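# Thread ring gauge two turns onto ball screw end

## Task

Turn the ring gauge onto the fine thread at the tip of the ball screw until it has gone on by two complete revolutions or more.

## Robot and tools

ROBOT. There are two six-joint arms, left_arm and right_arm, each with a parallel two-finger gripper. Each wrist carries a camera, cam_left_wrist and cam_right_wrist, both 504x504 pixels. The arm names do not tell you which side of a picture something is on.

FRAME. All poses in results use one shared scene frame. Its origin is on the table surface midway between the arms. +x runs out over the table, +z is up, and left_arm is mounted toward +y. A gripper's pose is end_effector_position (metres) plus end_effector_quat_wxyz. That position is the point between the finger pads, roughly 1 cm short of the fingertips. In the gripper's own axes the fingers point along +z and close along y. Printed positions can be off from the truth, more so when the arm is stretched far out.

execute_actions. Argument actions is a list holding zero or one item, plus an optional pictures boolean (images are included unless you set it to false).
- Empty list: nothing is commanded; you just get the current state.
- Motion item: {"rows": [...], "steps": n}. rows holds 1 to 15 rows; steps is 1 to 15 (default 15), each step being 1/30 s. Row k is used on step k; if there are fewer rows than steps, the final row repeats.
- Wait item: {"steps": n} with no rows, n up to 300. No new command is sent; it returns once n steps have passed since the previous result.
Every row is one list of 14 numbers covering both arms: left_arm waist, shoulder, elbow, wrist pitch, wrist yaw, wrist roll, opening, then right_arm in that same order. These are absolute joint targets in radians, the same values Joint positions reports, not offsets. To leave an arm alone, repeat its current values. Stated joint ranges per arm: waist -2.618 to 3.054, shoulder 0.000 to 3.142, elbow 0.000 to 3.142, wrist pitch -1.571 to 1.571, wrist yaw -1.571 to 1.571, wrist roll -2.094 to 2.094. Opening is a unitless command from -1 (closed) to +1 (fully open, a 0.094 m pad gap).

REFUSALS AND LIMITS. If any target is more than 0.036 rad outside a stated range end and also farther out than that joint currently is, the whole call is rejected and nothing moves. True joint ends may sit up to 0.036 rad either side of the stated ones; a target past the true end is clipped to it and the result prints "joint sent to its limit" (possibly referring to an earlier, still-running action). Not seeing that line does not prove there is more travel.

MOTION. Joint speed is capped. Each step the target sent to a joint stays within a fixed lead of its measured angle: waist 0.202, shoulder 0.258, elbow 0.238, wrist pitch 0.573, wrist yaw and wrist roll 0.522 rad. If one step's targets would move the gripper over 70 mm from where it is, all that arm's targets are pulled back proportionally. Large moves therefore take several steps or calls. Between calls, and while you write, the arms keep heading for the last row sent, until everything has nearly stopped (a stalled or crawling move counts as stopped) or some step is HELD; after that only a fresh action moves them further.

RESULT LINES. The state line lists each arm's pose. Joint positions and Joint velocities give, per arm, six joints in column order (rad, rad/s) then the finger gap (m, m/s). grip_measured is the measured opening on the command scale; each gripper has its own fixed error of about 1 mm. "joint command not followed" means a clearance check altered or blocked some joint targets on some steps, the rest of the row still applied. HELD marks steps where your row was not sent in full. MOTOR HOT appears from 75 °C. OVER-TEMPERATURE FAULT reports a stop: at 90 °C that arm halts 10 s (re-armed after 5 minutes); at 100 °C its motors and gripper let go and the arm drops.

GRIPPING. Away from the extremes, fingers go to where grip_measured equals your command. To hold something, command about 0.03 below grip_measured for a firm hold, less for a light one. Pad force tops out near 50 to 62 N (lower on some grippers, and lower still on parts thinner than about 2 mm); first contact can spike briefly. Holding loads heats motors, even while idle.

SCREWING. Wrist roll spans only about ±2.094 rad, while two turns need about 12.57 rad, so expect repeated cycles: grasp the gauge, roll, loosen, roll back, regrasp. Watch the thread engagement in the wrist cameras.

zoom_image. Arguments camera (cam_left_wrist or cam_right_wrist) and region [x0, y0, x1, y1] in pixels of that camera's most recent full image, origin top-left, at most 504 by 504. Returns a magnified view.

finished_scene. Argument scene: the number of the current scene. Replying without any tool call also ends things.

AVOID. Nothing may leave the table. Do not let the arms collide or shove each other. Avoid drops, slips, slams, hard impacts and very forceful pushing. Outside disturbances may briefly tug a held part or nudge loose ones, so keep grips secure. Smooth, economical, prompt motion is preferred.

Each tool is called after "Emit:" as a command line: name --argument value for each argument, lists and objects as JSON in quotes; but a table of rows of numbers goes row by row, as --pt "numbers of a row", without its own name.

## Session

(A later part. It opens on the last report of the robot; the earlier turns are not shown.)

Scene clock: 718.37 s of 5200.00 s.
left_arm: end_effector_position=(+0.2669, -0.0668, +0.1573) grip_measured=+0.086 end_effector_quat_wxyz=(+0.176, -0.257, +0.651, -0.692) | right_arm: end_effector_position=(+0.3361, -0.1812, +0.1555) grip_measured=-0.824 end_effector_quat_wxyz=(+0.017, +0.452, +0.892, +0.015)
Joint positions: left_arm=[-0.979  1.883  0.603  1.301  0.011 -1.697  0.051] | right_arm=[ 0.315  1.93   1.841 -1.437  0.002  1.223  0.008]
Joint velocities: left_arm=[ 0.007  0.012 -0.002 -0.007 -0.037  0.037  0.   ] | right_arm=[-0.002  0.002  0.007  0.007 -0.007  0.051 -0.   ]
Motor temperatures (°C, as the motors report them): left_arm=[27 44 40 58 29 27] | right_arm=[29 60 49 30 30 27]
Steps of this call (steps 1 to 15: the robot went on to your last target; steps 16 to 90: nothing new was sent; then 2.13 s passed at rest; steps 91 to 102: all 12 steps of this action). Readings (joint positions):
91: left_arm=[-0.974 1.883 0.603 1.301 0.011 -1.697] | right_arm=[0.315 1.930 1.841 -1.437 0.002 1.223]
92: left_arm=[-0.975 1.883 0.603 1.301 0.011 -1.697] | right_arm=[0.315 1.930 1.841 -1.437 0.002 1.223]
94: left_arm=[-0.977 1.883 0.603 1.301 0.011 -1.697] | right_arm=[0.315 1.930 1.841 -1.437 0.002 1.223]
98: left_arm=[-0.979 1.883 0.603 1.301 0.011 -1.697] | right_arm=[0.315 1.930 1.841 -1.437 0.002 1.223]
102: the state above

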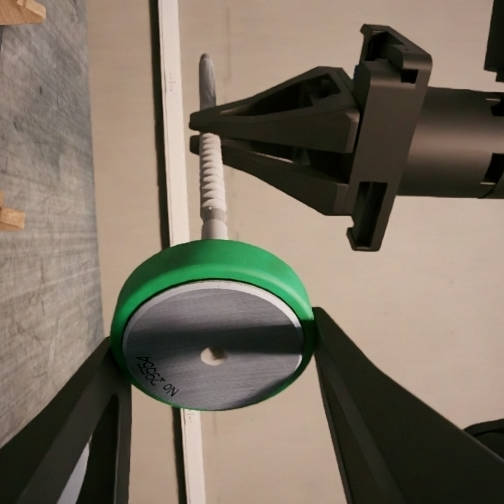

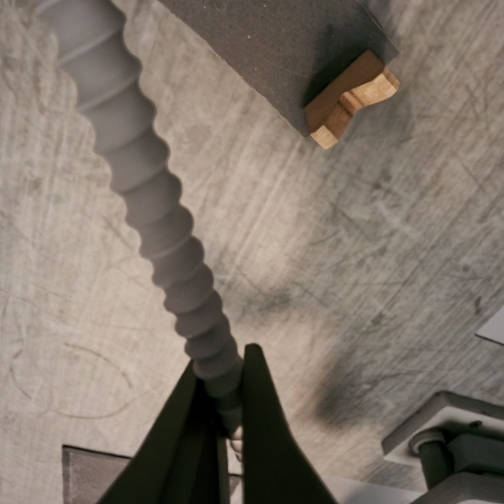

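Emit:
execute_actions --actions '[{"rows":[[-0.986,1.882,0.650,1.352,0.008,-1.7,0.05, 0.32,1.915,1.865,-1.45,0.002,1.213,-0.86],[-0.986,1.882,0.652,1.352,0.008,-1.7,0.05, 0.32,1.915,1.865,-1.45,0.002,1.213,-0.86],[-0.986,1.883,0.654,1.352,0.008,-1.7,0.05, 0.32,1.915,1.865,-1.45,0.002,1.213,-0.86],[-0.986,1.884,0.656,1.352,0.008,-1.7,0.05, 0.32,1.915,1.865,-1.45,0.002,1.213,-0.86],[-0.986,1.886,0.6585,1.352,0.008,-1.7,0.05, 0.32,1.915,1.865,-1.45,0.002,1.213,-0.86],[-0.986,1.888,0.661,1.352,0.008,-1.7,0.05, 0.32,1.915,1.865,-1.45,0.002,1.213,-0.86],[-0.986,1.890,0.6635,1.352,0.008,-1.7,0.05, 0.32,1.915,1.865,-1.45,0.002,1.213,-0.86],[-0.986,1.892,0.666,1.352,0.008,-1.7,0.05, 0.32,1.915,1.865,-1.45,0.002,1.213,-0.86],[-0.986,1.894,0.6685,1.352,0.008,-1.7,0.05, 0.32,1.915,1.865,-1.45,0.002,1.213,-0.86],[-0.986,1.896,0.671,1.352,0.008,-1.7,0.05, 0.32,1.915,1.865,-1.45,0.002,1.213,-0.86],[-0.986,1.898,0.6735,1.352,0.008,-1.7,0.05, 0.32,1.915,1.865,-1.45,0.002,1.213,-0.86],[-0.986,1.900,0.676,1.352,0.008,-1.7,0.05, 0.32,1.915,1.865,-1.45,0.002,1.213,-0.86],[-0.986,1.902,0.6785,1.352,0.008,-1.7,0.05, 0.32,1.915,1.865,-1.45,0.002,1.213,-0.86]],"steps":15}]'

Scene clock: 726.70 s of 5200.00 s.
left_arm: end_effector_position=(+0.2705, -0.0717, +0.1579) grip_measured=+0.086 end_effector_quat_wxyz=(+0.176, -0.256, +0.649, -0.694) | right_arm: end_effector_position=(+0.3376, -0.1837, +0.1555) grip_measured=-0.824 end_effector_quat_wxyz=(+0.023, +0.452, +0.892, +0.010)
Joint positions: left_arm=[-0.979  1.902  0.628  1.3    0.011 -1.697  0.051] | right_arm=[ 0.315  1.93   1.841 -1.434  0.018  1.223  0.008]
Joint velocities: left_arm=[ 0.017  0.007  0.032  0.037  0.022 -0.037  0.001] | right_arm=[-0.012  0.002  0.007  0.022  0.081 -0.066 -0.001]
Motor temperatures (°C, as the motors report them): left_arm=[27 44 40 58 29 27] | right_arm=[29 60 49 30 30 27]
Steps of this call (steps 1 to 15: the robot went on to your last target; steps 16 to 90: nothing new was sent; then 4.83 s passed at rest; steps 91 to 105: all 15 steps of this action). Readings (joint positions):
91: left_arm=[-0.979 1.883 0.603 1.301 0.011 -1.697] | right_arm=[0.315 1.930 1.841 -1.437 0.002 1.223]
92: left_arm=[-0.979 1.883 0.603 1.301 0.011 -1.697] | right_arm=[0.315 1.930 1.841 -1.437 0.002 1.223]
94: left_arm=[-0.979 1.883 0.603 1.301 0.011 -1.697] | right_arm=[0.315 1.930 1.841 -1.437 0.002 1.223]
98: left_arm=[-0.979 1.888 0.617 1.300 0.011 -1.697] | right_arm=[0.315 1.930 1.841 -1.436 0.004 1.223]
105: the state above

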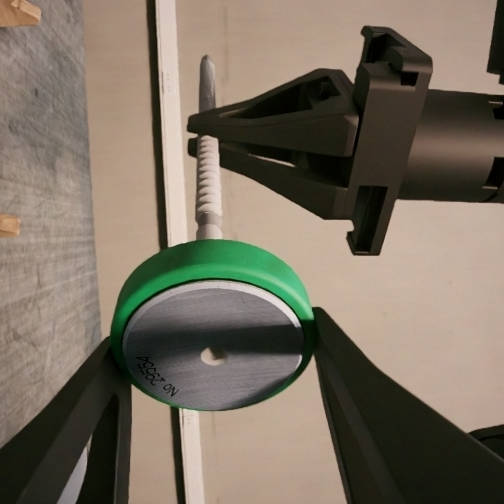

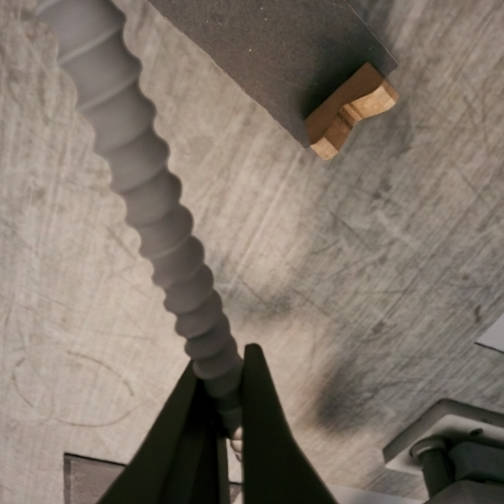

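Emit:
execute_actions --actions '[{"rows":[[-0.986,1.902,0.6785,1.352,0.008,-1.7,0.05, 0.312,1.915,1.865,-1.45,0.015,1.21,-0.86],[-0.986,1.902,0.6785,1.352,0.008,-1.7,0.05, 0.304,1.915,1.865,-1.45,0.015,1.205,-0.86],[-0.986,1.902,0.6785,1.352,0.008,-1.7,0.05, 0.296,1.915,1.865,-1.45,0.015,1.20,-0.86],[-0.986,1.902,0.6785,1.352,0.008,-1.7,0.05, 0.290,1.915,1.865,-1.45,0.015,1.195,-0.86],[-0.986,1.902,0.6785,1.352,0.008,-1.7,0.05, 0.290,1.915,1.865,-1.45,0.015,1.195,-0.86],[-0.986,1.902,0.6785,1.352,0.008,-1.7,0.05, 0.290,1.915,1.865,-1.45,0.01,1.195,-0.86],[-0.986,1.902,0.6785,1.352,0.008,-1.7,0.05, 0.290,1.915,1.865,-1.45,0.005,1.195,-0.86],[-0.986,1.902,0.672,1.352,0.008,-1.7,0.05, 0.290,1.915,1.865,-1.45,0.001,1.195,-0.86]],"steps":15}]'

Emit:
zoom_image --camera "cam_left_wrist" --region '[170,50,250,250]'

Scene clock: 737.20 s of 5200.00 s.
left_arm: end_effector_position=(+0.2706, -0.0719, +0.1581) grip_measured=+0.086 end_effector_quat_wxyz=(+0.176, -0.256, +0.649, -0.694) | right_arm: end_effector_position=(+0.3379, -0.1876, +0.1555) grip_measured=-0.824 end_effector_quat_wxyz=(+0.018, +0.452, +0.892, +0.014)
Joint positions: left_arm=[-0.979  1.903  0.629  1.3    0.011 -1.697  0.051] | right_arm=[ 0.298  1.93   1.841 -1.437  0.003  1.206  0.008]
Joint velocities: left_arm=[ 0.027 -0.002 -0.027 -0.051 -0.095 -0.037  0.001] | right_arm=[ 0.002 -0.002  0.002  0.037  0.037 -0.066 -0.001]
Motor temperatures (°C, as the motors report them): left_arm=[27 44 41 58 29 27] | right_arm=[29 60 49 30 30 27]
Steps of this call (steps 1 to 15: the robot went on to your last target; steps 16 to 90: nothing new was sent; then 7.00 s passed at rest; steps 91 to 105: all 15 steps of this action). Readings (joint positions):
91: left_arm=[-0.979 1.903 0.629 1.300 0.011 -1.697] | right_arm=[0.315 1.930 1.841 -1.434 0.020 1.223]
92: left_arm=[-0.979 1.903 0.629 1.300 0.011 -1.697] | right_arm=[0.314 1.930 1.841 -1.434 0.020 1.223]
94: left_arm=[-0.979 1.903 0.629 1.300 0.011 -1.697] | right_arm=[0.311 1.930 1.841 -1.435 0.017 1.218]
98: left_arm=[-0.979 1.903 0.629 1.300 0.011 -1.697] | right_arm=[0.299 1.930 1.841 -1.436 0.012 1.210]
105: the state above

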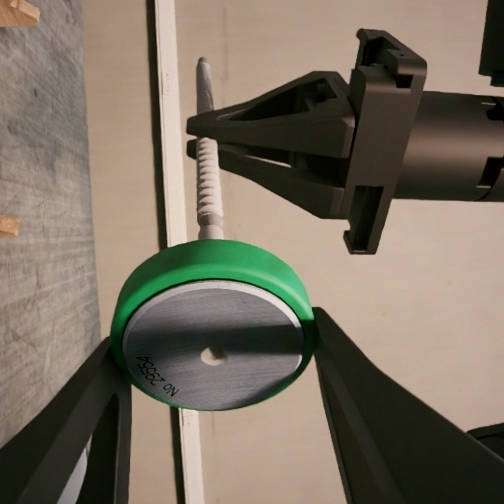

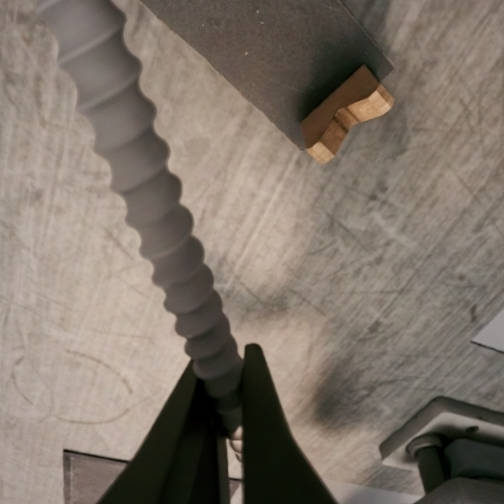

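Region (170, 50, 250, 250) of cam_left_wrist's 504x504 image, scaled by 2.520, with more detail than that image has; it fills the left 202 columns of this view, and the rest is white.

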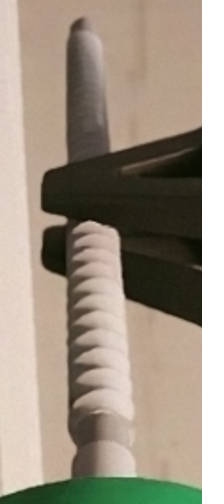

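Emit:
execute_actions --actions '[{"rows":[[-0.986,1.902,0.672,1.356,0.008,-1.7,0.05, 0.298,1.915,1.865,-1.45,0.001,1.205,-0.86],[-0.986,1.902,0.672,1.360,0.008,-1.7,0.05, 0.302,1.915,1.865,-1.45,0.001,1.208,-0.86]],"steps":12}]'

Emit:
zoom_image --camera "cam_left_wrist" --region '[170,50,250,250]'

Scene clock: 742.30 s of 5200.00 s.
left_arm: end_effector_position=(+0.2706, -0.0719, +0.1581) grip_measured=+0.086 end_effector_quat_wxyz=(+0.176, -0.256, +0.649, -0.694) | right_arm: end_effector_position=(+0.3377, -0.1872, +0.1555) grip_measured=-0.824 end_effector_quat_wxyz=(+0.017, +0.452, +0.892, +0.015)
Joint positions: left_arm=[-0.979  1.903  0.629  1.3    0.011 -1.697  0.051] | right_arm=[ 0.298  1.93   1.841 -1.437  0.001  1.205  0.008]
Joint velocities: left_arm=[ 0.002  0.022  0.002 -0.066 -0.066 -0.066  0.   ] | right_arm=[-0.012  0.022 -0.012 -0.051 -0.037 -0.022 -0.001]
Motor temperatures (°C, as the motors report them): left_arm=[27 44 41 58 29 27] | right_arm=[29 60 49 30 30 27]
Steps of this call (steps 1 to 15: the robot went on to your last target; steps 16 to 90: nothing new was sent; then 1.70 s passed at rest; steps 91 to 102: all 12 steps of this action). Readings (joint positions):
91: left_arm=[-0.979 1.903 0.629 1.300 0.011 -1.697] | right_arm=[0.298 1.930 1.841 -1.437 0.001 1.205]
92: left_arm=[-0.979 1.903 0.629 1.300 0.011 -1.697] | right_arm=[0.298 1.930 1.841 -1.437 0.001 1.205]
94: left_arm=[-0.979 1.903 0.629 1.300 0.011 -1.697] | right_arm=[0.298 1.930 1.841 -1.437 0.001 1.205]
98: left_arm=[-0.979 1.903 0.629 1.300 0.011 -1.697] | right_arm=[0.298 1.930 1.841 -1.437 0.001 1.205]
102: the state above

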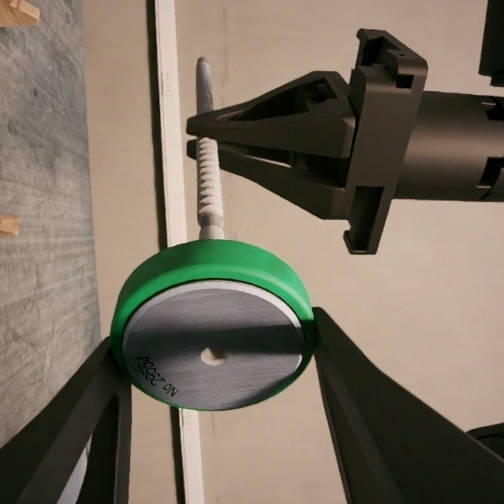

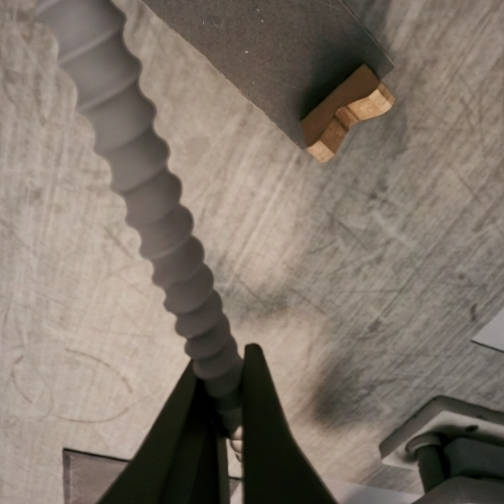

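Region (170, 50, 250, 250) of cam_left_wrist's 504x504 image, scaled by 2.520, with more detail than that image has; it fills the left 202 columns of this view, and the rest is white.

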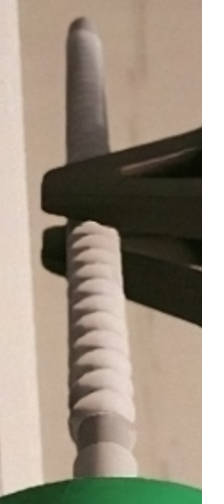

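Emit:
execute_actions --actions '[{"rows":[[-0.986,1.902,0.672,1.356,0.008,-1.7,0.05, 0.302,1.915,1.865,-1.45,0.015,1.208,-0.86],[-0.986,1.902,0.672,1.356,0.008,-1.7,0.05, 0.302,1.915,1.865,-1.45,0.024,1.208,-0.86],[-0.986,1.902,0.672,1.356,0.008,-1.7,0.05, 0.302,1.915,1.865,-1.45,0.024,1.208,-0.86],[-0.986,1.902,0.672,1.356,0.008,-1.7,0.05, 0.302,1.915,1.865,-1.45,0.024,1.208,-0.86],[-0.986,1.902,0.672,1.356,0.008,-1.7,0.05, 0.302,1.915,1.865,-1.45,0.024,1.208,-0.86],[-0.986,1.902,0.672,1.356,0.008,-1.7,0.05, 0.302,1.915,1.865,-1.45,0.024,1.208,-0.86],[-0.986,1.902,0.672,1.356,0.008,-1.7,0.05, 0.302,1.915,1.865,-1.45,0.024,1.208,-0.86],[-0.986,1.902,0.672,1.356,0.008,-1.7,0.05, 0.302,1.915,1.865,-1.45,0.024,1.208,-0.86],[-0.986,1.902,0.672,1.356,0.008,-1.7,0.05, 0.302,1.915,1.865,-1.45,0.012,1.208,-0.86]],"steps":11}]'

Emit:
zoom_image --camera "cam_left_wrist" --region '[170,50,250,250]'

Scene clock: 748.60 s of 5200.00 s.
left_arm: end_effector_position=(+0.2706, -0.0719, +0.1581) grip_measured=+0.086 end_effector_quat_wxyz=(+0.176, -0.256, +0.649, -0.694) | right_arm: end_effector_position=(+0.3380, -0.1883, +0.1555) grip_measured=-0.824 end_effector_quat_wxyz=(+0.019, +0.452, +0.892, +0.012)
Joint positions: left_arm=[-0.979  1.903  0.629  1.3    0.011 -1.697  0.051] | right_arm=[ 0.298  1.93   1.841 -1.437  0.007  1.205  0.008]
Joint velocities: left_arm=[-0.012 -0.017  0.007 -0.037 -0.037 -0.022 -0.   ] | right_arm=[-0.012 -0.012 -0.002  0.066  0.007 -0.066 -0.001]
Motor temperatures (°C, as the motors report them): left_arm=[27 44 41 58 29 27] | right_arm=[29 60 49 30 30 27]
Steps of this call (steps 1 to 15: the robot went on to your last target; steps 16 to 90: nothing new was sent; then 2.93 s passed at rest; steps 91 to 101: all 11 steps of this action). Readings (joint positions):
91: left_arm=[-0.979 1.903 0.629 1.300 0.011 -1.697] | right_arm=[0.298 1.930 1.841 -1.437 0.001 1.205]
92: left_arm=[-0.979 1.903 0.629 1.300 0.011 -1.697] | right_arm=[0.298 1.930 1.841 -1.437 0.002 1.205]
94: left_arm=[-0.979 1.903 0.629 1.300 0.011 -1.697] | right_arm=[0.298 1.930 1.841 -1.437 0.005 1.205]
98: left_arm=[-0.979 1.903 0.629 1.300 0.011 -1.697] | right_arm=[0.298 1.930 1.841 -1.437 0.007 1.205]
101: the state above

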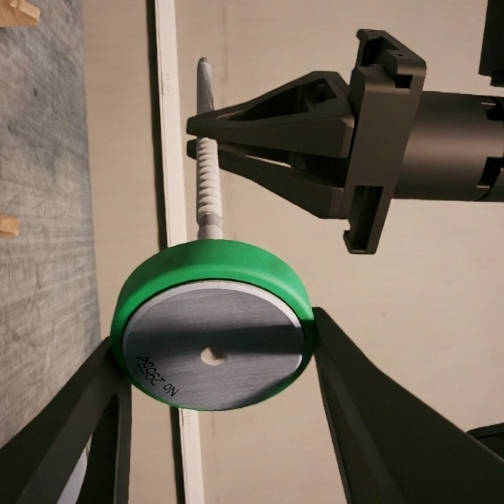

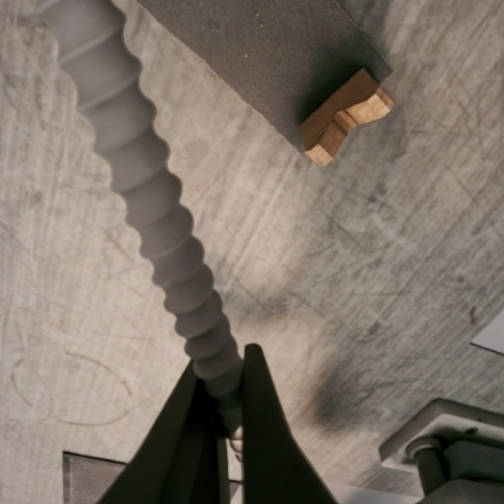

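Region (170, 50, 250, 250) of cam_left_wrist's 504x504 image, scaled by 2.520, with more detail than that image has; it fills the left 202 columns of this view, and the rest is white.

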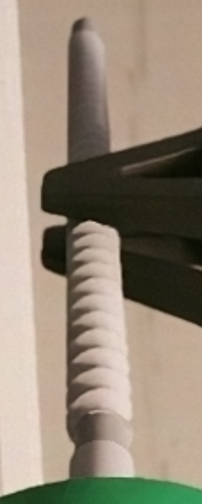

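Emit:
execute_actions --actions '[{"rows":[[-0.986,1.902,0.672,1.356,0.008,-1.7,0.05, 0.305,1.915,1.865,-1.45,0.006,1.21,-0.86],[-0.986,1.902,0.672,1.356,0.008,-1.7,0.05, 0.308,1.915,1.865,-1.45,0.006,1.213,-0.86],[-0.986,1.902,0.672,1.356,0.008,-1.7,0.05, 0.311,1.915,1.865,-1.45,0.006,1.216,-0.86],[-0.986,1.902,0.672,1.356,0.008,-1.7,0.05, 0.314,1.915,1.865,-1.45,0.006,1.219,-0.86],[-0.986,1.902,0.672,1.356,0.008,-1.7,0.05, 0.317,1.915,1.865,-1.45,0.006,1.222,-0.86],[-0.986,1.902,0.672,1.356,0.008,-1.7,0.05, 0.320,1.915,1.865,-1.45,0.006,1.225,-0.86],[-0.986,1.902,0.672,1.356,0.008,-1.7,0.05, 0.323,1.915,1.865,-1.45,0.006,1.228,-0.86],[-0.986,1.902,0.672,1.356,0.008,-1.7,0.05, 0.326,1.915,1.865,-1.45,0.006,1.231,-0.86],[-0.986,1.902,0.672,1.356,0.008,-1.7,0.05, 0.329,1.915,1.865,-1.45,0.006,1.234,-0.86],[-0.986,1.902,0.672,1.356,0.008,-1.7,0.05, 0.332,1.915,1.865,-1.45,0.006,1.237,-0.86]],"steps":15}]' --pictures false

Scene clock: 755.73 s of 5200.00 s.
left_arm: end_effector_position=(+0.2711, -0.0716, +0.1581) grip_measured=+0.086 end_effector_quat_wxyz=(+0.177, -0.257, +0.649, -0.694) | right_arm: end_effector_position=(+0.3370, -0.1844, +0.1555) grip_measured=-0.824 end_effector_quat_wxyz=(+0.022, +0.453, +0.891, +0.009)
Joint positions: left_arm=[-0.979  1.903  0.629  1.3    0.008 -1.697  0.051] | right_arm=[ 0.313  1.93   1.841 -1.437  0.016  1.222  0.008]
Joint velocities: left_arm=[ 0.007 -0.002  0.002  0.037  0.037 -0.022 -0.001] | right_arm=[-0.002  0.007  0.007  0.022  0.081 -0.051  0.001]
Motor temperatures (°C, as the motors report them): left_arm=[27 44 41 59 29 27] | right_arm=[29 60 49 30 30 27]
Steps of this call (steps 1 to 15: the robot went on to your last target; steps 16 to 90: nothing new was sent; then 3.63 s passed at rest; steps 91 to 105: all 15 steps of this action). Readings (joint positions):
91: left_arm=[-0.979 1.903 0.629 1.300 0.011 -1.697] | right_arm=[0.298 1.930 1.841 -1.437 0.007 1.205]
92: left_arm=[-0.979 1.903 0.629 1.300 0.011 -1.697] | right_arm=[0.298 1.930 1.841 -1.437 0.007 1.205]
94: left_arm=[-0.979 1.903 0.629 1.300 0.011 -1.697] | right_arm=[0.298 1.930 1.841 -1.437 0.007 1.206]
98: left_arm=[-0.979 1.903 0.629 1.300 0.011 -1.697] | right_arm=[0.308 1.930 1.841 -1.437 0.007 1.213]
105: the state above

Emit:
execute_actions --actions '[{"rows":[[-0.986,1.902,0.672,1.356,0.008,-1.7,0.05, 0.31,1.915,1.865,-1.45,0.006,1.215,-0.86],[-0.986,1.902,0.672,1.356,0.008,-1.7,0.05, 0.30,1.915,1.865,-1.45,0.005,1.205,-0.86],[-0.986,1.902,0.672,1.356,0.008,-1.7,0.05, 0.292,1.915,1.865,-1.45,0.005,1.197,-0.86],[-0.986,1.902,0.672,1.356,0.008,-1.7,0.05, 0.292,1.915,1.865,-1.45,0.005,1.197,-0.86],[-0.98,1.902,0.672,1.356,0.008,-1.7,0.05, 0.292,1.915,1.865,-1.45,0.005,1.197,-0.86],[-0.975,1.902,0.672,1.356,0.008,-1.7,0.05, 0.292,1.915,1.865,-1.45,0.005,1.197,-0.86],[-0.972,1.902,0.672,1.356,0.008,-1.7,0.05, 0.292,1.915,1.865,-1.45,0.005,1.197,-0.86],[-0.969,1.902,0.672,1.356,0.008,-1.7,0.05, 0.292,1.915,1.865,-1.45,0.005,1.197,-0.86]],"steps":14}]' --pictures false

Emit:
execute_actions --actions '[{"rows":[[-0.969,1.902,0.672,1.356,0.008,-1.7,0.05, 0.303,1.915,1.865,-1.45,0.005,1.208,-0.86],[-0.969,1.902,0.672,1.356,0.008,-1.7,0.05, 0.307,1.915,1.865,-1.45,0.005,1.212,-0.86],[-0.969,1.902,0.672,1.356,0.008,-1.7,0.05, 0.311,1.915,1.865,-1.45,0.005,1.216,-0.86],[-0.969,1.902,0.672,1.356,0.008,-1.7,0.05, 0.314,1.915,1.865,-1.45,0.005,1.219,-0.86],[-0.969,1.902,0.672,1.356,0.008,-1.7,0.05, 0.317,1.915,1.865,-1.45,0.005,1.222,-0.86],[-0.969,1.902,0.672,1.356,0.008,-1.7,0.05, 0.320,1.915,1.865,-1.45,0.005,1.225,-0.86],[-0.969,1.902,0.672,1.356,0.008,-1.7,0.05, 0.323,1.915,1.865,-1.45,0.005,1.228,-0.86],[-0.969,1.902,0.672,1.356,0.008,-1.7,0.05, 0.326,1.915,1.865,-1.45,0.005,1.231,-0.86],[-0.969,1.902,0.672,1.356,0.008,-1.7,0.05, 0.329,1.915,1.865,-1.45,0.005,1.234,-0.86]],"steps":14}]' --pictures false

Scene clock: 766.80 s of 5200.00 s.
left_arm: end_effector_position=(+0.2723, -0.0707, +0.1582) grip_measured=+0.086 end_effector_quat_wxyz=(+0.179, -0.258, +0.648, -0.694) | right_arm: end_effector_position=(+0.3377, -0.1872, +0.1555) grip_measured=-0.824 end_effector_quat_wxyz=(+0.018, +0.452, +0.892, +0.013)
Joint positions: left_arm=[-0.976  1.903  0.629  1.301  0.006 -1.697  0.051] | right_arm=[ 0.3    1.93   1.841 -1.437  0.006  1.208  0.008]
Joint velocities: left_arm=[-0.017 -0.012 -0.002 -0.007 -0.007 -0.022  0.   ] | right_arm=[ 0.002  0.012 -0.007 -0.095  0.022 -0.022 -0.   ]
Motor temperatures (°C, as the motors report them): left_arm=[27 44 41 59 29 27] | right_arm=[29 60 49 30 30 27]
Steps of this call (steps 1 to 15: the robot went on to your last target; steps 16 to 90: nothing new was sent; then 7.60 s passed at rest; steps 91 to 104: all 14 steps of this action). Readings (joint positions):
91: left_arm=[-0.979 1.903 0.629 1.300 0.006 -1.697] | right_arm=[0.313 1.930 1.841 -1.437 0.017 1.224]
92: left_arm=[-0.979 1.903 0.629 1.300 0.006 -1.697] | right_arm=[0.312 1.930 1.841 -1.437 0.016 1.222]
94: left_arm=[-0.979 1.903 0.629 1.300 0.006 -1.697] | right_arm=[0.308 1.930 1.841 -1.437 0.012 1.217]
98: left_arm=[-0.979 1.903 0.629 1.301 0.006 -1.697] | right_arm=[0.301 1.930 1.841 -1.437 0.008 1.211]
104: the state above

Scene clock: 767.27 s of 5200.00 s.
left_arm: end_effector_position=(+0.2726, -0.0705, +0.1582) grip_measured=+0.086 end_effector_quat_wxyz=(+0.179, -0.258, +0.648, -0.694) | right_arm: end_effector_position=(+0.3370, -0.1844, +0.1555) grip_measured=-0.824 end_effector_quat_wxyz=(+0.021, +0.452, +0.891, +0.010)
Joint positions: left_arm=[-0.976  1.903  0.629  1.301  0.006 -1.697  0.051] | right_arm=[ 0.311  1.93   1.841 -1.437  0.013  1.22   0.008]
Joint velocities: left_arm=[ 0.007  0.007 -0.012 -0.022 -0.022  0.022 -0.001] | right_arm=[-0.012  0.027  0.012 -0.022 -0.037  0.095 -0.001]
Motor temperatures (°C, as the motors report them): left_arm=[27 44 41 59 29 27] | right_arm=[29 60 49 30 30 27]
Steps of this call (steps 1 to 14: all 14 steps of this action). Readings (joint positions):
1: left_arm=[-0.976 1.903 0.629 1.301 0.006 -1.697] | right_arm=[0.300 1.930 1.841 -1.437 0.006 1.208]
2: left_arm=[-0.976 1.903 0.629 1.301 0.006 -1.697] | right_arm=[0.300 1.930 1.841 -1.437 0.006 1.208]
4: left_arm=[-0.976 1.903 0.629 1.301 0.006 -1.697] | right_arm=[0.300 1.930 1.841 -1.437 0.005 1.208]
8: left_arm=[-0.976 1.903 0.629 1.301 0.006 -1.697] | right_arm=[0.308 1.930 1.841 -1.437 0.006 1.214]
14: the state above

Emit:
execute_actions --actions '[]'

Scene clock: 786.53 s of 5200.00 s.
left_arm: end_effector_position=(+0.2728, -0.0703, +0.1582) grip_measured=+0.086 end_effector_quat_wxyz=(+0.179, -0.258, +0.648, -0.694) | right_arm: end_effector_position=(+0.3370, -0.1844, +0.1555) grip_measured=-0.824 end_effector_quat_wxyz=(+0.021, +0.453, +0.891, +0.010)
Joint positions: left_arm=[-0.975  1.903  0.629  1.301  0.006 -1.697  0.051] | right_arm=[ 0.311  1.93   1.841 -1.437  0.013  1.222  0.008]
Joint velocities: left_arm=[-0.007 -0.012  0.012  0.051 -0.022  0.007 -0.   ] | right_arm=[-0.002 -0.007  0.007 -0.037  0.037 -0.066  0.   ]
Motor temperatures (°C, as the motors report them): left_arm=[27 44 41 59 29 27] | right_arm=[29 61 49 30 30 27]
Steps of this call (steps 1 to 15: the robot went on to your last target; steps 16 to 90: nothing new was sent; then 16.27 s passed at rest). Readings (joint positions):
1: left_arm=[-0.975 1.903 0.629 1.301 0.006 -1.697] | right_arm=[0.311 1.930 1.841 -1.437 0.013 1.221]
2: left_arm=[-0.975 1.903 0.629 1.301 0.006 -1.697] | right_arm=[0.311 1.930 1.841 -1.437 0.013 1.221]
4: left_arm=[-0.975 1.903 0.629 1.301 0.006 -1.697] | right_arm=[0.311 1.930 1.841 -1.437 0.013 1.221]
8: left_arm=[-0.975 1.903 0.629 1.301 0.006 -1.697] | right_arm=[0.311 1.930 1.841 -1.437 0.013 1.222]
90: the state above
All arms were judged still, so your last target was given up. Only a new action makes them travel on or press farther. Fingers that are still opening or closing keep moving.

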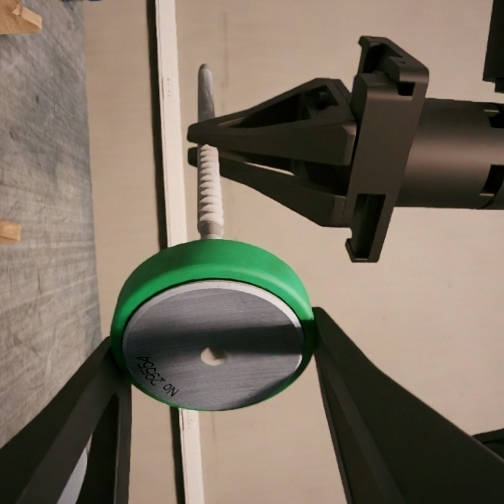

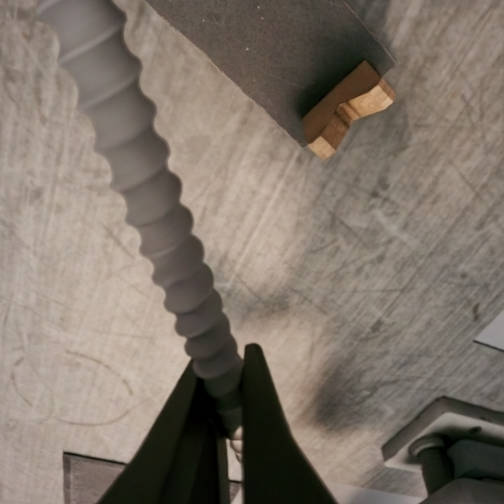

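Emit:
zoom_image --camera "cam_left_wrist" --region '[184, 326, 244, 386]'

Region (184, 326, 244, 386) of cam_left_wrist's 504x504 image, scaled by 8.400, with more detail than that image has.

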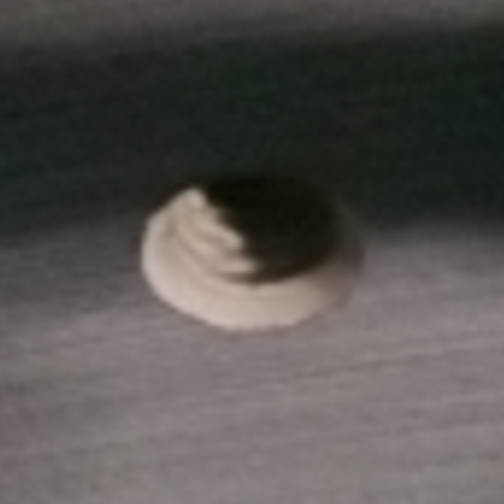

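Emit:
execute_actions --actions '[{"rows":[[-0.969,1.902,0.672,1.356,0.008,-1.7,0.05,0.31,1.915,1.865,-1.45,0.005,1.215,-0.86],[-0.969,1.902,0.672,1.356,0.008,-1.7,0.05,0.30,1.915,1.865,-1.45,0.005,1.205,-0.86],[-0.969,1.902,0.672,1.356,0.008,-1.7,0.05,0.292,1.915,1.865,-1.45,0.005,1.197,-0.86],[-0.969,1.902,0.672,1.356,0.008,-1.7,0.05,0.292,1.915,1.865,-1.45,0.005,1.197,-0.86],[-0.969,1.902,0.672,1.356,0.008,-1.7,0.05,0.292,1.915,1.865,-1.45,0.005,1.197,-0.86],[-0.969,1.902,0.672,1.356,0.008,-1.7,0.05,0.292,1.915,1.865,-1.45,0.005,1.197,-0.86],[-0.965,1.902,0.672,1.356,0.008,-1.7,0.05,0.292,1.915,1.865,-1.45,0.005,1.197,-0.86]],"steps":14}]' --pictures false

Emit:
execute_actions --actions '[{"rows":[[-0.965,1.902,0.672,1.356,0.008,-1.7,0.05,0.303,1.915,1.865,-1.45,0.005,1.208,-0.86],[-0.965,1.902,0.672,1.356,0.008,-1.7,0.05,0.307,1.915,1.865,-1.45,0.005,1.212,-0.86],[-0.965,1.902,0.672,1.356,0.008,-1.7,0.05,0.311,1.915,1.865,-1.45,0.005,1.216,-0.86],[-0.965,1.902,0.672,1.356,0.008,-1.7,0.05,0.314,1.915,1.865,-1.45,0.005,1.219,-0.86],[-0.965,1.902,0.672,1.356,0.008,-1.7,0.05,0.317,1.915,1.865,-1.45,0.005,1.222,-0.86],[-0.965,1.902,0.672,1.356,0.008,-1.7,0.05,0.320,1.915,1.865,-1.45,0.005,1.225,-0.86],[-0.965,1.902,0.672,1.356,0.008,-1.7,0.05,0.323,1.915,1.865,-1.45,0.005,1.228,-0.86],[-0.965,1.902,0.672,1.356,0.008,-1.7,0.05,0.326,1.915,1.865,-1.45,0.005,1.231,-0.86],[-0.965,1.902,0.672,1.356,0.008,-1.7,0.05,0.329,1.915,1.865,-1.45,0.005,1.234,-0.86]],"steps":15}]' --pictures false

Scene clock: 794.57 s of 5200.00 s.
left_arm: end_effector_position=(+0.2740, -0.0695, +0.1582) grip_measured=+0.086 end_effector_quat_wxyz=(+0.180, -0.259, +0.648, -0.693) | right_arm: end_effector_position=(+0.3377, -0.1870, +0.1555) grip_measured=-0.824 end_effector_quat_wxyz=(+0.018, +0.452, +0.892, +0.013)
Joint positions: left_arm=[-0.972  1.903  0.629  1.301  0.006 -1.697  0.051] | right_arm=[ 0.301  1.93   1.841 -1.437  0.006  1.208  0.008]
Joint velocities: left_arm=[ 0.027  0.027  0.002 -0.051 -0.022 -0.051 -0.   ] | right_arm=[-0.007  0.002 -0.012  0.037 -0.022 -0.007  0.001]
Motor temperatures (°C, as the motors report them): left_arm=[27 44 41 59 29 27] | right_arm=[30 61 49 30 30 27]
Steps of this call (steps 1 to 90: nothing new was sent; then 4.57 s passed at rest; steps 91 to 104: all 14 steps of this action). Readings (joint positions):
91: left_arm=[-0.975 1.903 0.629 1.301 0.006 -1.697] | right_arm=[0.311 1.930 1.841 -1.437 0.013 1.222]
92: left_arm=[-0.975 1.903 0.629 1.301 0.006 -1.697] | right_arm=[0.311 1.930 1.841 -1.437 0.013 1.221]
94: left_arm=[-0.975 1.903 0.629 1.301 0.006 -1.697] | right_arm=[0.307 1.930 1.841 -1.437 0.010 1.216]
98: left_arm=[-0.975 1.903 0.629 1.301 0.006 -1.697] | right_arm=[0.301 1.930 1.841 -1.437 0.008 1.211]
104: the state above

Scene clock: 795.07 s of 5200.00 s.
left_arm: end_effector_position=(+0.2740, -0.0695, +0.1582) grip_measured=+0.086 end_effector_quat_wxyz=(+0.180, -0.259, +0.648, -0.693) | right_arm: end_effector_position=(+0.3369, -0.1842, +0.1555) grip_measured=-0.824 end_effector_quat_wxyz=(+0.021, +0.452, +0.892, +0.010)
Joint positions: left_arm=[-0.972  1.903  0.629  1.301  0.006 -1.697  0.051] | right_arm=[ 0.312  1.93   1.841 -1.437  0.013  1.219  0.008]
Joint velocities: left_arm=[ 0.012  0.007 -0.007  0.037  0.007 -0.051 -0.   ] | right_arm=[-0.017  0.012 -0.017 -0.007  0.007 -0.037 -0.   ]
Motor temperatures (°C, as the motors report them): left_arm=[27 44 41 59 29 27] | right_arm=[29 61 49 30 30 27]
Steps of this call (steps 1 to 15: all 15 steps of this action). Readings (joint positions):
1: left_arm=[-0.972 1.903 0.629 1.301 0.006 -1.697] | right_arm=[0.301 1.930 1.841 -1.437 0.006 1.208]
2: left_arm=[-0.972 1.903 0.629 1.301 0.006 -1.697] | right_arm=[0.301 1.930 1.841 -1.437 0.005 1.208]
4: left_arm=[-0.972 1.903 0.629 1.301 0.006 -1.697] | right_arm=[0.301 1.930 1.841 -1.437 0.005 1.208]
8: left_arm=[-0.972 1.903 0.629 1.301 0.006 -1.697] | right_arm=[0.308 1.930 1.841 -1.437 0.005 1.214]
15: the state above

Emit:
execute_actions --actions '[{"rows":[[-0.965,1.902,0.672,1.356,0.008,-1.7,0.05,0.31,1.915,1.865,-1.45,0.005,1.215,-0.86],[-0.965,1.902,0.672,1.356,0.008,-1.7,0.05,0.30,1.915,1.865,-1.45,0.005,1.205,-0.86],[-0.965,1.902,0.672,1.356,0.008,-1.7,0.05,0.292,1.915,1.865,-1.45,0.005,1.197,-0.86],[-0.965,1.902,0.672,1.356,0.008,-1.7,0.05,0.292,1.915,1.865,-1.45,0.005,1.197,-0.86],[-0.965,1.902,0.672,1.356,0.008,-1.7,0.05,0.292,1.915,1.865,-1.45,0.005,1.197,-0.86],[-0.965,1.902,0.672,1.356,0.008,-1.7,0.05,0.292,1.915,1.865,-1.45,0.005,1.197,-0.86],[-0.962,1.902,0.672,1.356,0.008,-1.7,0.05,0.292,1.915,1.865,-1.45,0.005,1.197,-0.86]],"steps":14}]' --pictures false

Emit:
execute_actions --actions '[{"rows":[[-0.962,1.902,0.672,1.356,0.008,-1.7,0.05,0.303,1.915,1.865,-1.45,0.005,1.208,-0.86],[-0.962,1.902,0.672,1.356,0.008,-1.7,0.05,0.309,1.915,1.865,-1.45,0.005,1.214,-0.86],[-0.962,1.902,0.672,1.356,0.008,-1.7,0.05,0.314,1.915,1.865,-1.45,0.005,1.219,-0.86],[-0.962,1.902,0.672,1.356,0.008,-1.7,0.05,0.317,1.915,1.865,-1.45,0.005,1.222,-0.86],[-0.962,1.902,0.672,1.356,0.008,-1.7,0.05,0.320,1.915,1.865,-1.45,0.005,1.225,-0.86],[-0.962,1.902,0.672,1.356,0.008,-1.7,0.05,0.323,1.915,1.865,-1.45,0.005,1.228,-0.86],[-0.962,1.902,0.672,1.356,0.008,-1.7,0.05,0.326,1.915,1.865,-1.45,0.005,1.231,-0.86],[-0.962,1.902,0.672,1.356,0.008,-1.7,0.05,0.329,1.915,1.865,-1.45,0.005,1.234,-0.86]],"steps":15}]'

Scene clock: 807.70 s of 5200.00 s.
left_arm: end_effector_position=(+0.2752, -0.0685, +0.1582) grip_measured=+0.086 end_effector_quat_wxyz=(+0.182, -0.260, +0.647, -0.693) | right_arm: end_effector_position=(+0.3377, -0.1870, +0.1555) grip_measured=-0.824 end_effector_quat_wxyz=(+0.018, +0.452, +0.892, +0.013)
Joint positions: left_arm=[-0.969  1.903  0.629  1.301  0.006 -1.697  0.051] | right_arm=[ 0.301  1.93   1.841 -1.437  0.006  1.208  0.008]
Joint velocities: left_arm=[-0.002 -0.012  0.007 -0.051 -0.007 -0.022 -0.   ] | right_arm=[-0.017 -0.007 -0.012 -0.037 -0.007 -0.081 -0.   ]
Motor temperatures (°C, as the motors report them): left_arm=[27 44 42 59 29 27] | right_arm=[30 61 49 30 30 27]
Steps of this call (steps 1 to 15: the robot went on to your last target; steps 16 to 90: nothing new was sent; then 9.17 s passed at rest; steps 91 to 104: all 14 steps of this action). Readings (joint positions):
91: left_arm=[-0.972 1.903 0.629 1.301 0.006 -1.697] | right_arm=[0.312 1.930 1.841 -1.437 0.013 1.220]
92: left_arm=[-0.972 1.903 0.629 1.301 0.006 -1.697] | right_arm=[0.311 1.930 1.841 -1.437 0.013 1.219]
94: left_arm=[-0.972 1.903 0.629 1.301 0.006 -1.697] | right_arm=[0.307 1.930 1.841 -1.437 0.010 1.215]
98: left_arm=[-0.972 1.903 0.629 1.301 0.006 -1.697] | right_arm=[0.301 1.930 1.841 -1.437 0.008 1.211]
104: the state above

Scene clock: 808.20 s of 5200.00 s.
left_arm: end_effector_position=(+0.2753, -0.0685, +0.1582) grip_measured=+0.086 end_effector_quat_wxyz=(+0.182, -0.261, +0.647, -0.693) | right_arm: end_effector_position=(+0.3370, -0.1842, +0.1555) grip_measured=-0.824 end_effector_quat_wxyz=(+0.021, +0.452, +0.892, +0.011)
Joint positions: left_arm=[-0.969  1.903  0.629  1.301  0.006 -1.697  0.051] | right_arm=[ 0.312  1.93   1.841 -1.437  0.013  1.219  0.008]
Joint velocities: left_arm=[-0.007  0.002 -0.002 -0.037 -0.066  0.051  0.001] | right_arm=[ 0.007  0.022  0.007  0.066  0.081 -0.007  0.   ]
Motor temperatures (°C, as the motors report them): left_arm=[27 44 42 59 29 27] | right_arm=[30 61 49 30 30 27]
Steps of this call (steps 1 to 15: all 15 steps of this action). Readings (joint positions):
1: left_arm=[-0.969 1.903 0.629 1.301 0.006 -1.697] | right_arm=[0.301 1.930 1.841 -1.437 0.005 1.208]
2: left_arm=[-0.969 1.903 0.629 1.301 0.006 -1.697] | right_arm=[0.301 1.930 1.841 -1.437 0.005 1.208]
4: left_arm=[-0.969 1.903 0.629 1.301 0.006 -1.697] | right_arm=[0.301 1.930 1.841 -1.437 0.005 1.209]
8: left_arm=[-0.969 1.903 0.629 1.301 0.006 -1.697] | right_arm=[0.310 1.930 1.841 -1.437 0.009 1.215]
15: the state above

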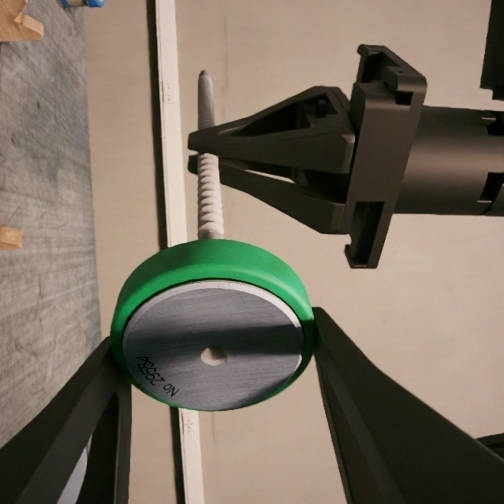

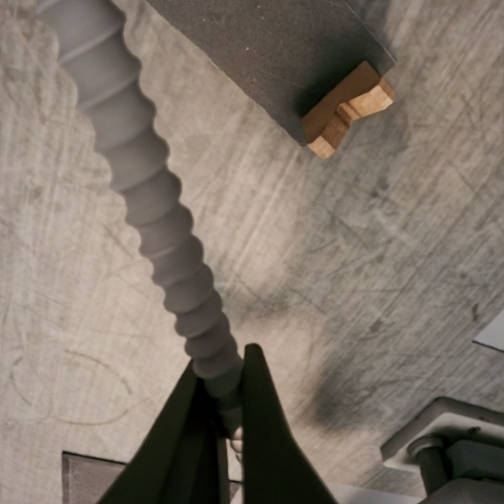

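Emit:
execute_actions --actions '[{"rows":[[-0.970,1.902,0.672,1.356,0.008,-1.7,0.05,0.322,1.915,1.865,-1.45,0.005,1.227,-0.86],[-0.974,1.902,0.672,1.356,0.008,-1.7,0.05,0.322,1.915,1.865,-1.45,0.005,1.227,-0.86],[-0.976,1.902,0.672,1.356,0.008,-1.7,0.05,0.322,1.915,1.865,-1.45,0.005,1.227,-0.86],[-0.977,1.902,0.672,1.356,0.008,-1.7,0.05,0.322,1.915,1.865,-1.45,0.005,1.227,-0.86],[-0.978,1.902,0.672,1.356,0.008,-1.7,0.05,0.322,1.915,1.865,-1.45,0.005,1.227,-0.86],[-0.979,1.902,0.672,1.356,0.008,-1.7,0.05,0.322,1.915,1.865,-1.45,0.005,1.227,-0.86],[-0.980,1.902,0.672,1.356,0.008,-1.7,0.05,0.322,1.915,1.865,-1.45,0.005,1.227,-0.86],[-0.981,1.902,0.672,1.356,0.008,-1.7,0.05,0.322,1.915,1.865,-1.45,0.005,1.227,-0.86],[-0.982,1.902,0.672,1.356,0.008,-1.7,0.05,0.322,1.915,1.865,-1.45,0.005,1.227,-0.86],[-0.983,1.902,0.672,1.356,0.008,-1.7,0.05,0.322,1.915,1.865,-1.45,0.005,1.227,-0.86],[-0.984,1.902,0.672,1.356,0.008,-1.7,0.05,0.322,1.915,1.865,-1.45,0.005,1.227,-0.86],[-0.985,1.902,0.672,1.356,0.008,-1.7,0.05,0.322,1.915,1.865,-1.45,0.005,1.227,-0.86],[-0.986,1.902,0.672,1.356,0.008,-1.7,0.05,0.322,1.915,1.865,-1.45,0.005,1.227,-0.86],[-0.987,1.902,0.672,1.356,0.008,-1.7,0.05,0.322,1.915,1.865,-1.45,0.005,1.227,-0.86],[-0.988,1.902,0.672,1.356,0.008,-1.7,0.05,0.322,1.915,1.865,-1.45,0.005,1.227,-0.86]],"steps":15}]' --pictures false

Emit:
execute_actions --actions '[{"rows":[[-0.989,1.902,0.672,1.356,0.008,-1.7,0.05,0.322,1.915,1.865,-1.45,0.005,1.227,-0.86],[-0.990,1.902,0.672,1.356,0.008,-1.7,0.05,0.322,1.915,1.865,-1.45,0.005,1.227,-0.86],[-0.991,1.902,0.672,1.356,0.008,-1.7,0.05,0.322,1.915,1.865,-1.45,0.005,1.227,-0.86],[-0.992,1.902,0.672,1.356,0.008,-1.7,0.05,0.322,1.915,1.865,-1.45,0.005,1.227,-0.86],[-0.993,1.902,0.672,1.356,0.008,-1.7,0.05,0.322,1.915,1.865,-1.45,0.005,1.227,-0.86],[-0.994,1.902,0.672,1.356,0.008,-1.7,0.05,0.322,1.915,1.865,-1.45,0.005,1.227,-0.86],[-0.995,1.902,0.672,1.356,0.008,-1.7,0.05,0.322,1.915,1.865,-1.45,0.005,1.227,-0.86]],"steps":15}]'

Scene clock: 823.80 s of 5200.00 s.
left_arm: end_effector_position=(+0.2739, -0.0695, +0.1582) grip_measured=+0.086 end_effector_quat_wxyz=(+0.181, -0.260, +0.647, -0.693) | right_arm: end_effector_position=(+0.3364, -0.1847, +0.1555) grip_measured=-0.824 end_effector_quat_wxyz=(+0.020, +0.452, +0.892, +0.009)
Joint positions: left_arm=[-0.974  1.903  0.629  1.301  0.001 -1.697  0.051] | right_arm=[ 0.312  1.93   1.841 -1.439  0.015  1.219  0.008]
Joint velocities: left_arm=[-0.017  0.012 -0.007 -0.007  0.066 -0.066  0.001] | right_arm=[-0.007 -0.012 -0.007 -0.066  0.037 -0.022 -0.001]
Motor temperatures (°C, as the motors report them): left_arm=[27 44 42 59 29 27] | right_arm=[30 61 49 30 30 27]
Steps of this call (steps 1 to 15: the robot went on to your last target; steps 16 to 90: nothing new was sent; then 12.10 s passed at rest; steps 91 to 105: all 15 steps of this action). Readings (joint positions):
91: left_arm=[-0.969 1.903 0.629 1.301 0.005 -1.697] | right_arm=[0.312 1.930 1.841 -1.437 0.013 1.219]
92: left_arm=[-0.969 1.903 0.629 1.301 0.005 -1.697] | right_arm=[0.312 1.930 1.841 -1.437 0.013 1.219]
94: left_arm=[-0.969 1.903 0.629 1.301 0.005 -1.697] | right_arm=[0.312 1.930 1.841 -1.437 0.013 1.219]
98: left_arm=[-0.969 1.903 0.629 1.301 0.005 -1.697] | right_arm=[0.312 1.930 1.841 -1.437 0.013 1.219]
105: the state above

Scene clock: 824.30 s of 5200.00 s.
left_arm: end_effector_position=(+0.2707, -0.0719, +0.1582) grip_measured=+0.086 end_effector_quat_wxyz=(+0.179, -0.258, +0.648, -0.694) | right_arm: end_effector_position=(+0.3361, -0.1851, +0.1554) grip_measured=-0.824 end_effector_quat_wxyz=(+0.020, +0.452, +0.892, +0.008)
Joint positions: left_arm=[-0.983  1.903  0.629  1.301 -0.001 -1.697  0.051] | right_arm=[ 0.312  1.93   1.841 -1.441  0.016  1.219  0.008]
Joint velocities: left_arm=[-0.002  0.017 -0.002 -0.022 -0.007  0.022 -0.001] | right_arm=[-0.002 -0.007  0.012 -0.051 -0.007 -0.051 -0.001]
Motor temperatures (°C, as the motors report them): left_arm=[27 44 42 59 29 27] | right_arm=[30 61 49 30 30 27]
Steps of this call (steps 1 to 15: all 15 steps of this action). Readings (joint positions):
1: left_arm=[-0.975 1.903 0.629 1.301 0.001 -1.697] | right_arm=[0.312 1.930 1.841 -1.440 0.015 1.219]
2: left_arm=[-0.976 1.903 0.629 1.301 0.001 -1.697] | right_arm=[0.312 1.930 1.841 -1.440 0.015 1.219]
4: left_arm=[-0.978 1.903 0.629 1.301 -0.000 -1.697] | right_arm=[0.312 1.930 1.841 -1.441 0.015 1.219]
8: left_arm=[-0.982 1.903 0.629 1.301 -0.001 -1.697] | right_arm=[0.312 1.930 1.841 -1.441 0.016 1.219]
15: the state above

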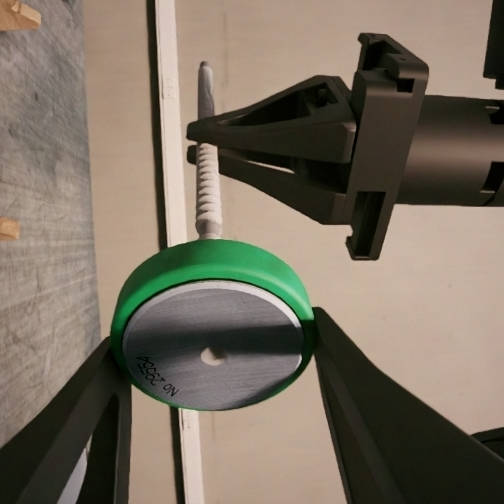

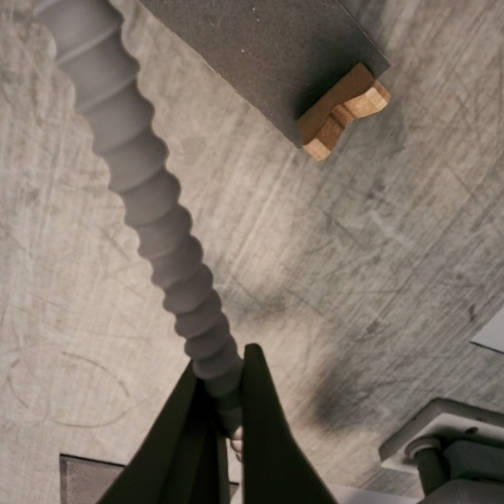

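Emit:
execute_actions --actions '[{"rows":[[-0.99,1.902,0.672,1.356,0.0,-1.7,0.05,0.31,1.915,1.865,-1.45,0.005,1.215,-0.86],[-0.99,1.902,0.672,1.356,0.0,-1.7,0.05,0.30,1.915,1.865,-1.45,0.005,1.205,-0.86],[-0.99,1.902,0.672,1.356,0.0,-1.7,0.05,0.292,1.915,1.865,-1.45,0.005,1.197,-0.86]],"steps":15}]'

Emit:
zoom_image --camera "cam_left_wrist" --region '[170, 50, 250, 250]'

Scene clock: 840.47 s of 5200.00 s.
left_arm: end_effector_position=(+0.2708, -0.0718, +0.1582) grip_measured=+0.086 end_effector_quat_wxyz=(+0.179, -0.258, +0.648, -0.694) | right_arm: end_effector_position=(+0.3367, -0.1873, +0.1554) grip_measured=-0.824 end_effector_quat_wxyz=(+0.017, +0.452, +0.892, +0.011)
Joint positions: left_arm=[-0.983  1.903  0.629  1.301 -0.002 -1.697  0.051] | right_arm=[ 0.301  1.93   1.841 -1.441  0.006  1.208  0.008]
Joint velocities: left_arm=[-0.002 -0.012  0.002 -0.037 -0.037  0.022 -0.001] | right_arm=[-0.007  0.017  0.017 -0.007 -0.007  0.007  0.   ]
Motor temperatures (°C, as the motors report them): left_arm=[27 44 42 59 29 27] | right_arm=[29 61 49 30 30 27]
Steps of this call (steps 1 to 15: the robot went on to your last target; steps 16 to 90: nothing new was sent; then 12.67 s passed at rest; steps 91 to 105: all 15 steps of this action). Readings (joint positions):
91: left_arm=[-0.983 1.903 0.629 1.301 -0.002 -1.697] | right_arm=[0.312 1.930 1.841 -1.441 0.016 1.219]
92: left_arm=[-0.983 1.903 0.629 1.301 -0.002 -1.697] | right_arm=[0.311 1.930 1.841 -1.441 0.016 1.218]
94: left_arm=[-0.983 1.903 0.629 1.301 -0.002 -1.697] | right_arm=[0.308 1.930 1.841 -1.441 0.012 1.214]
98: left_arm=[-0.983 1.903 0.629 1.301 -0.002 -1.697] | right_arm=[0.301 1.930 1.841 -1.441 0.008 1.210]
105: the state above

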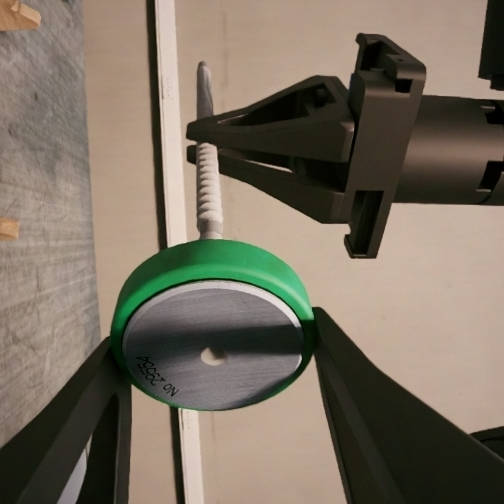

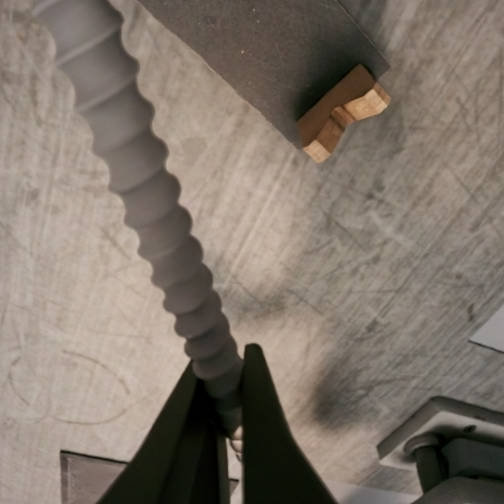

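Region (170, 50, 250, 250) of cam_left_wrist's 504x504 image, scaled by 2.520, with more detail than that image has; it fills the left 202 columns of this view, and the rest is white.

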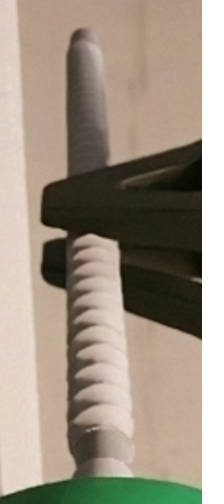

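Emit:
execute_actions --actions '[{"rows":[[-0.99,1.902,0.672,1.356,0.016,-1.7,0.05,0.292,1.915,1.865,-1.443,0.005,1.197,-0.86]],"steps":12}]' --pictures false

Scene clock: 847.40 s of 5200.00 s.
left_arm: end_effector_position=(+0.2693, -0.0729, +0.1582) grip_measured=+0.086 end_effector_quat_wxyz=(+0.176, -0.255, +0.649, -0.695) | right_arm: end_effector_position=(+0.3366, -0.1871, +0.1554) grip_measured=-0.824 end_effector_quat_wxyz=(+0.017, +0.451, +0.892, +0.012)
Joint positions: left_arm=[-0.983  1.903  0.629  1.301  0.009 -1.697  0.051] | right_arm=[ 0.301  1.93   1.841 -1.441  0.005  1.207  0.008]
Joint velocities: left_arm=[-0.012  0.002  0.002 -0.125  0.007 -0.125 -0.   ] | right_arm=[-0.007 -0.017  0.007 -0.007  0.022  0.051 -0.001]
Motor temperatures (°C, as the motors report them): left_arm=[27 44 42 59 29 27] | right_arm=[29 61 49 30 30 27]
Steps of this call (steps 1 to 15: the robot went on to your last target; steps 16 to 90: nothing new was sent; then 3.53 s passed at rest; steps 91 to 102: all 12 steps of this action). Readings (joint positions):
91: left_arm=[-0.983 1.903 0.629 1.301 -0.001 -1.697] | right_arm=[0.301 1.930 1.841 -1.441 0.005 1.207]
92: left_arm=[-0.983 1.903 0.629 1.301 0.001 -1.697] | right_arm=[0.301 1.930 1.841 -1.441 0.005 1.207]
94: left_arm=[-0.983 1.903 0.629 1.301 0.004 -1.697] | right_arm=[0.301 1.930 1.841 -1.441 0.005 1.207]
98: left_arm=[-0.983 1.903 0.629 1.301 0.007 -1.697] | right_arm=[0.301 1.930 1.841 -1.441 0.005 1.207]
102: the state above


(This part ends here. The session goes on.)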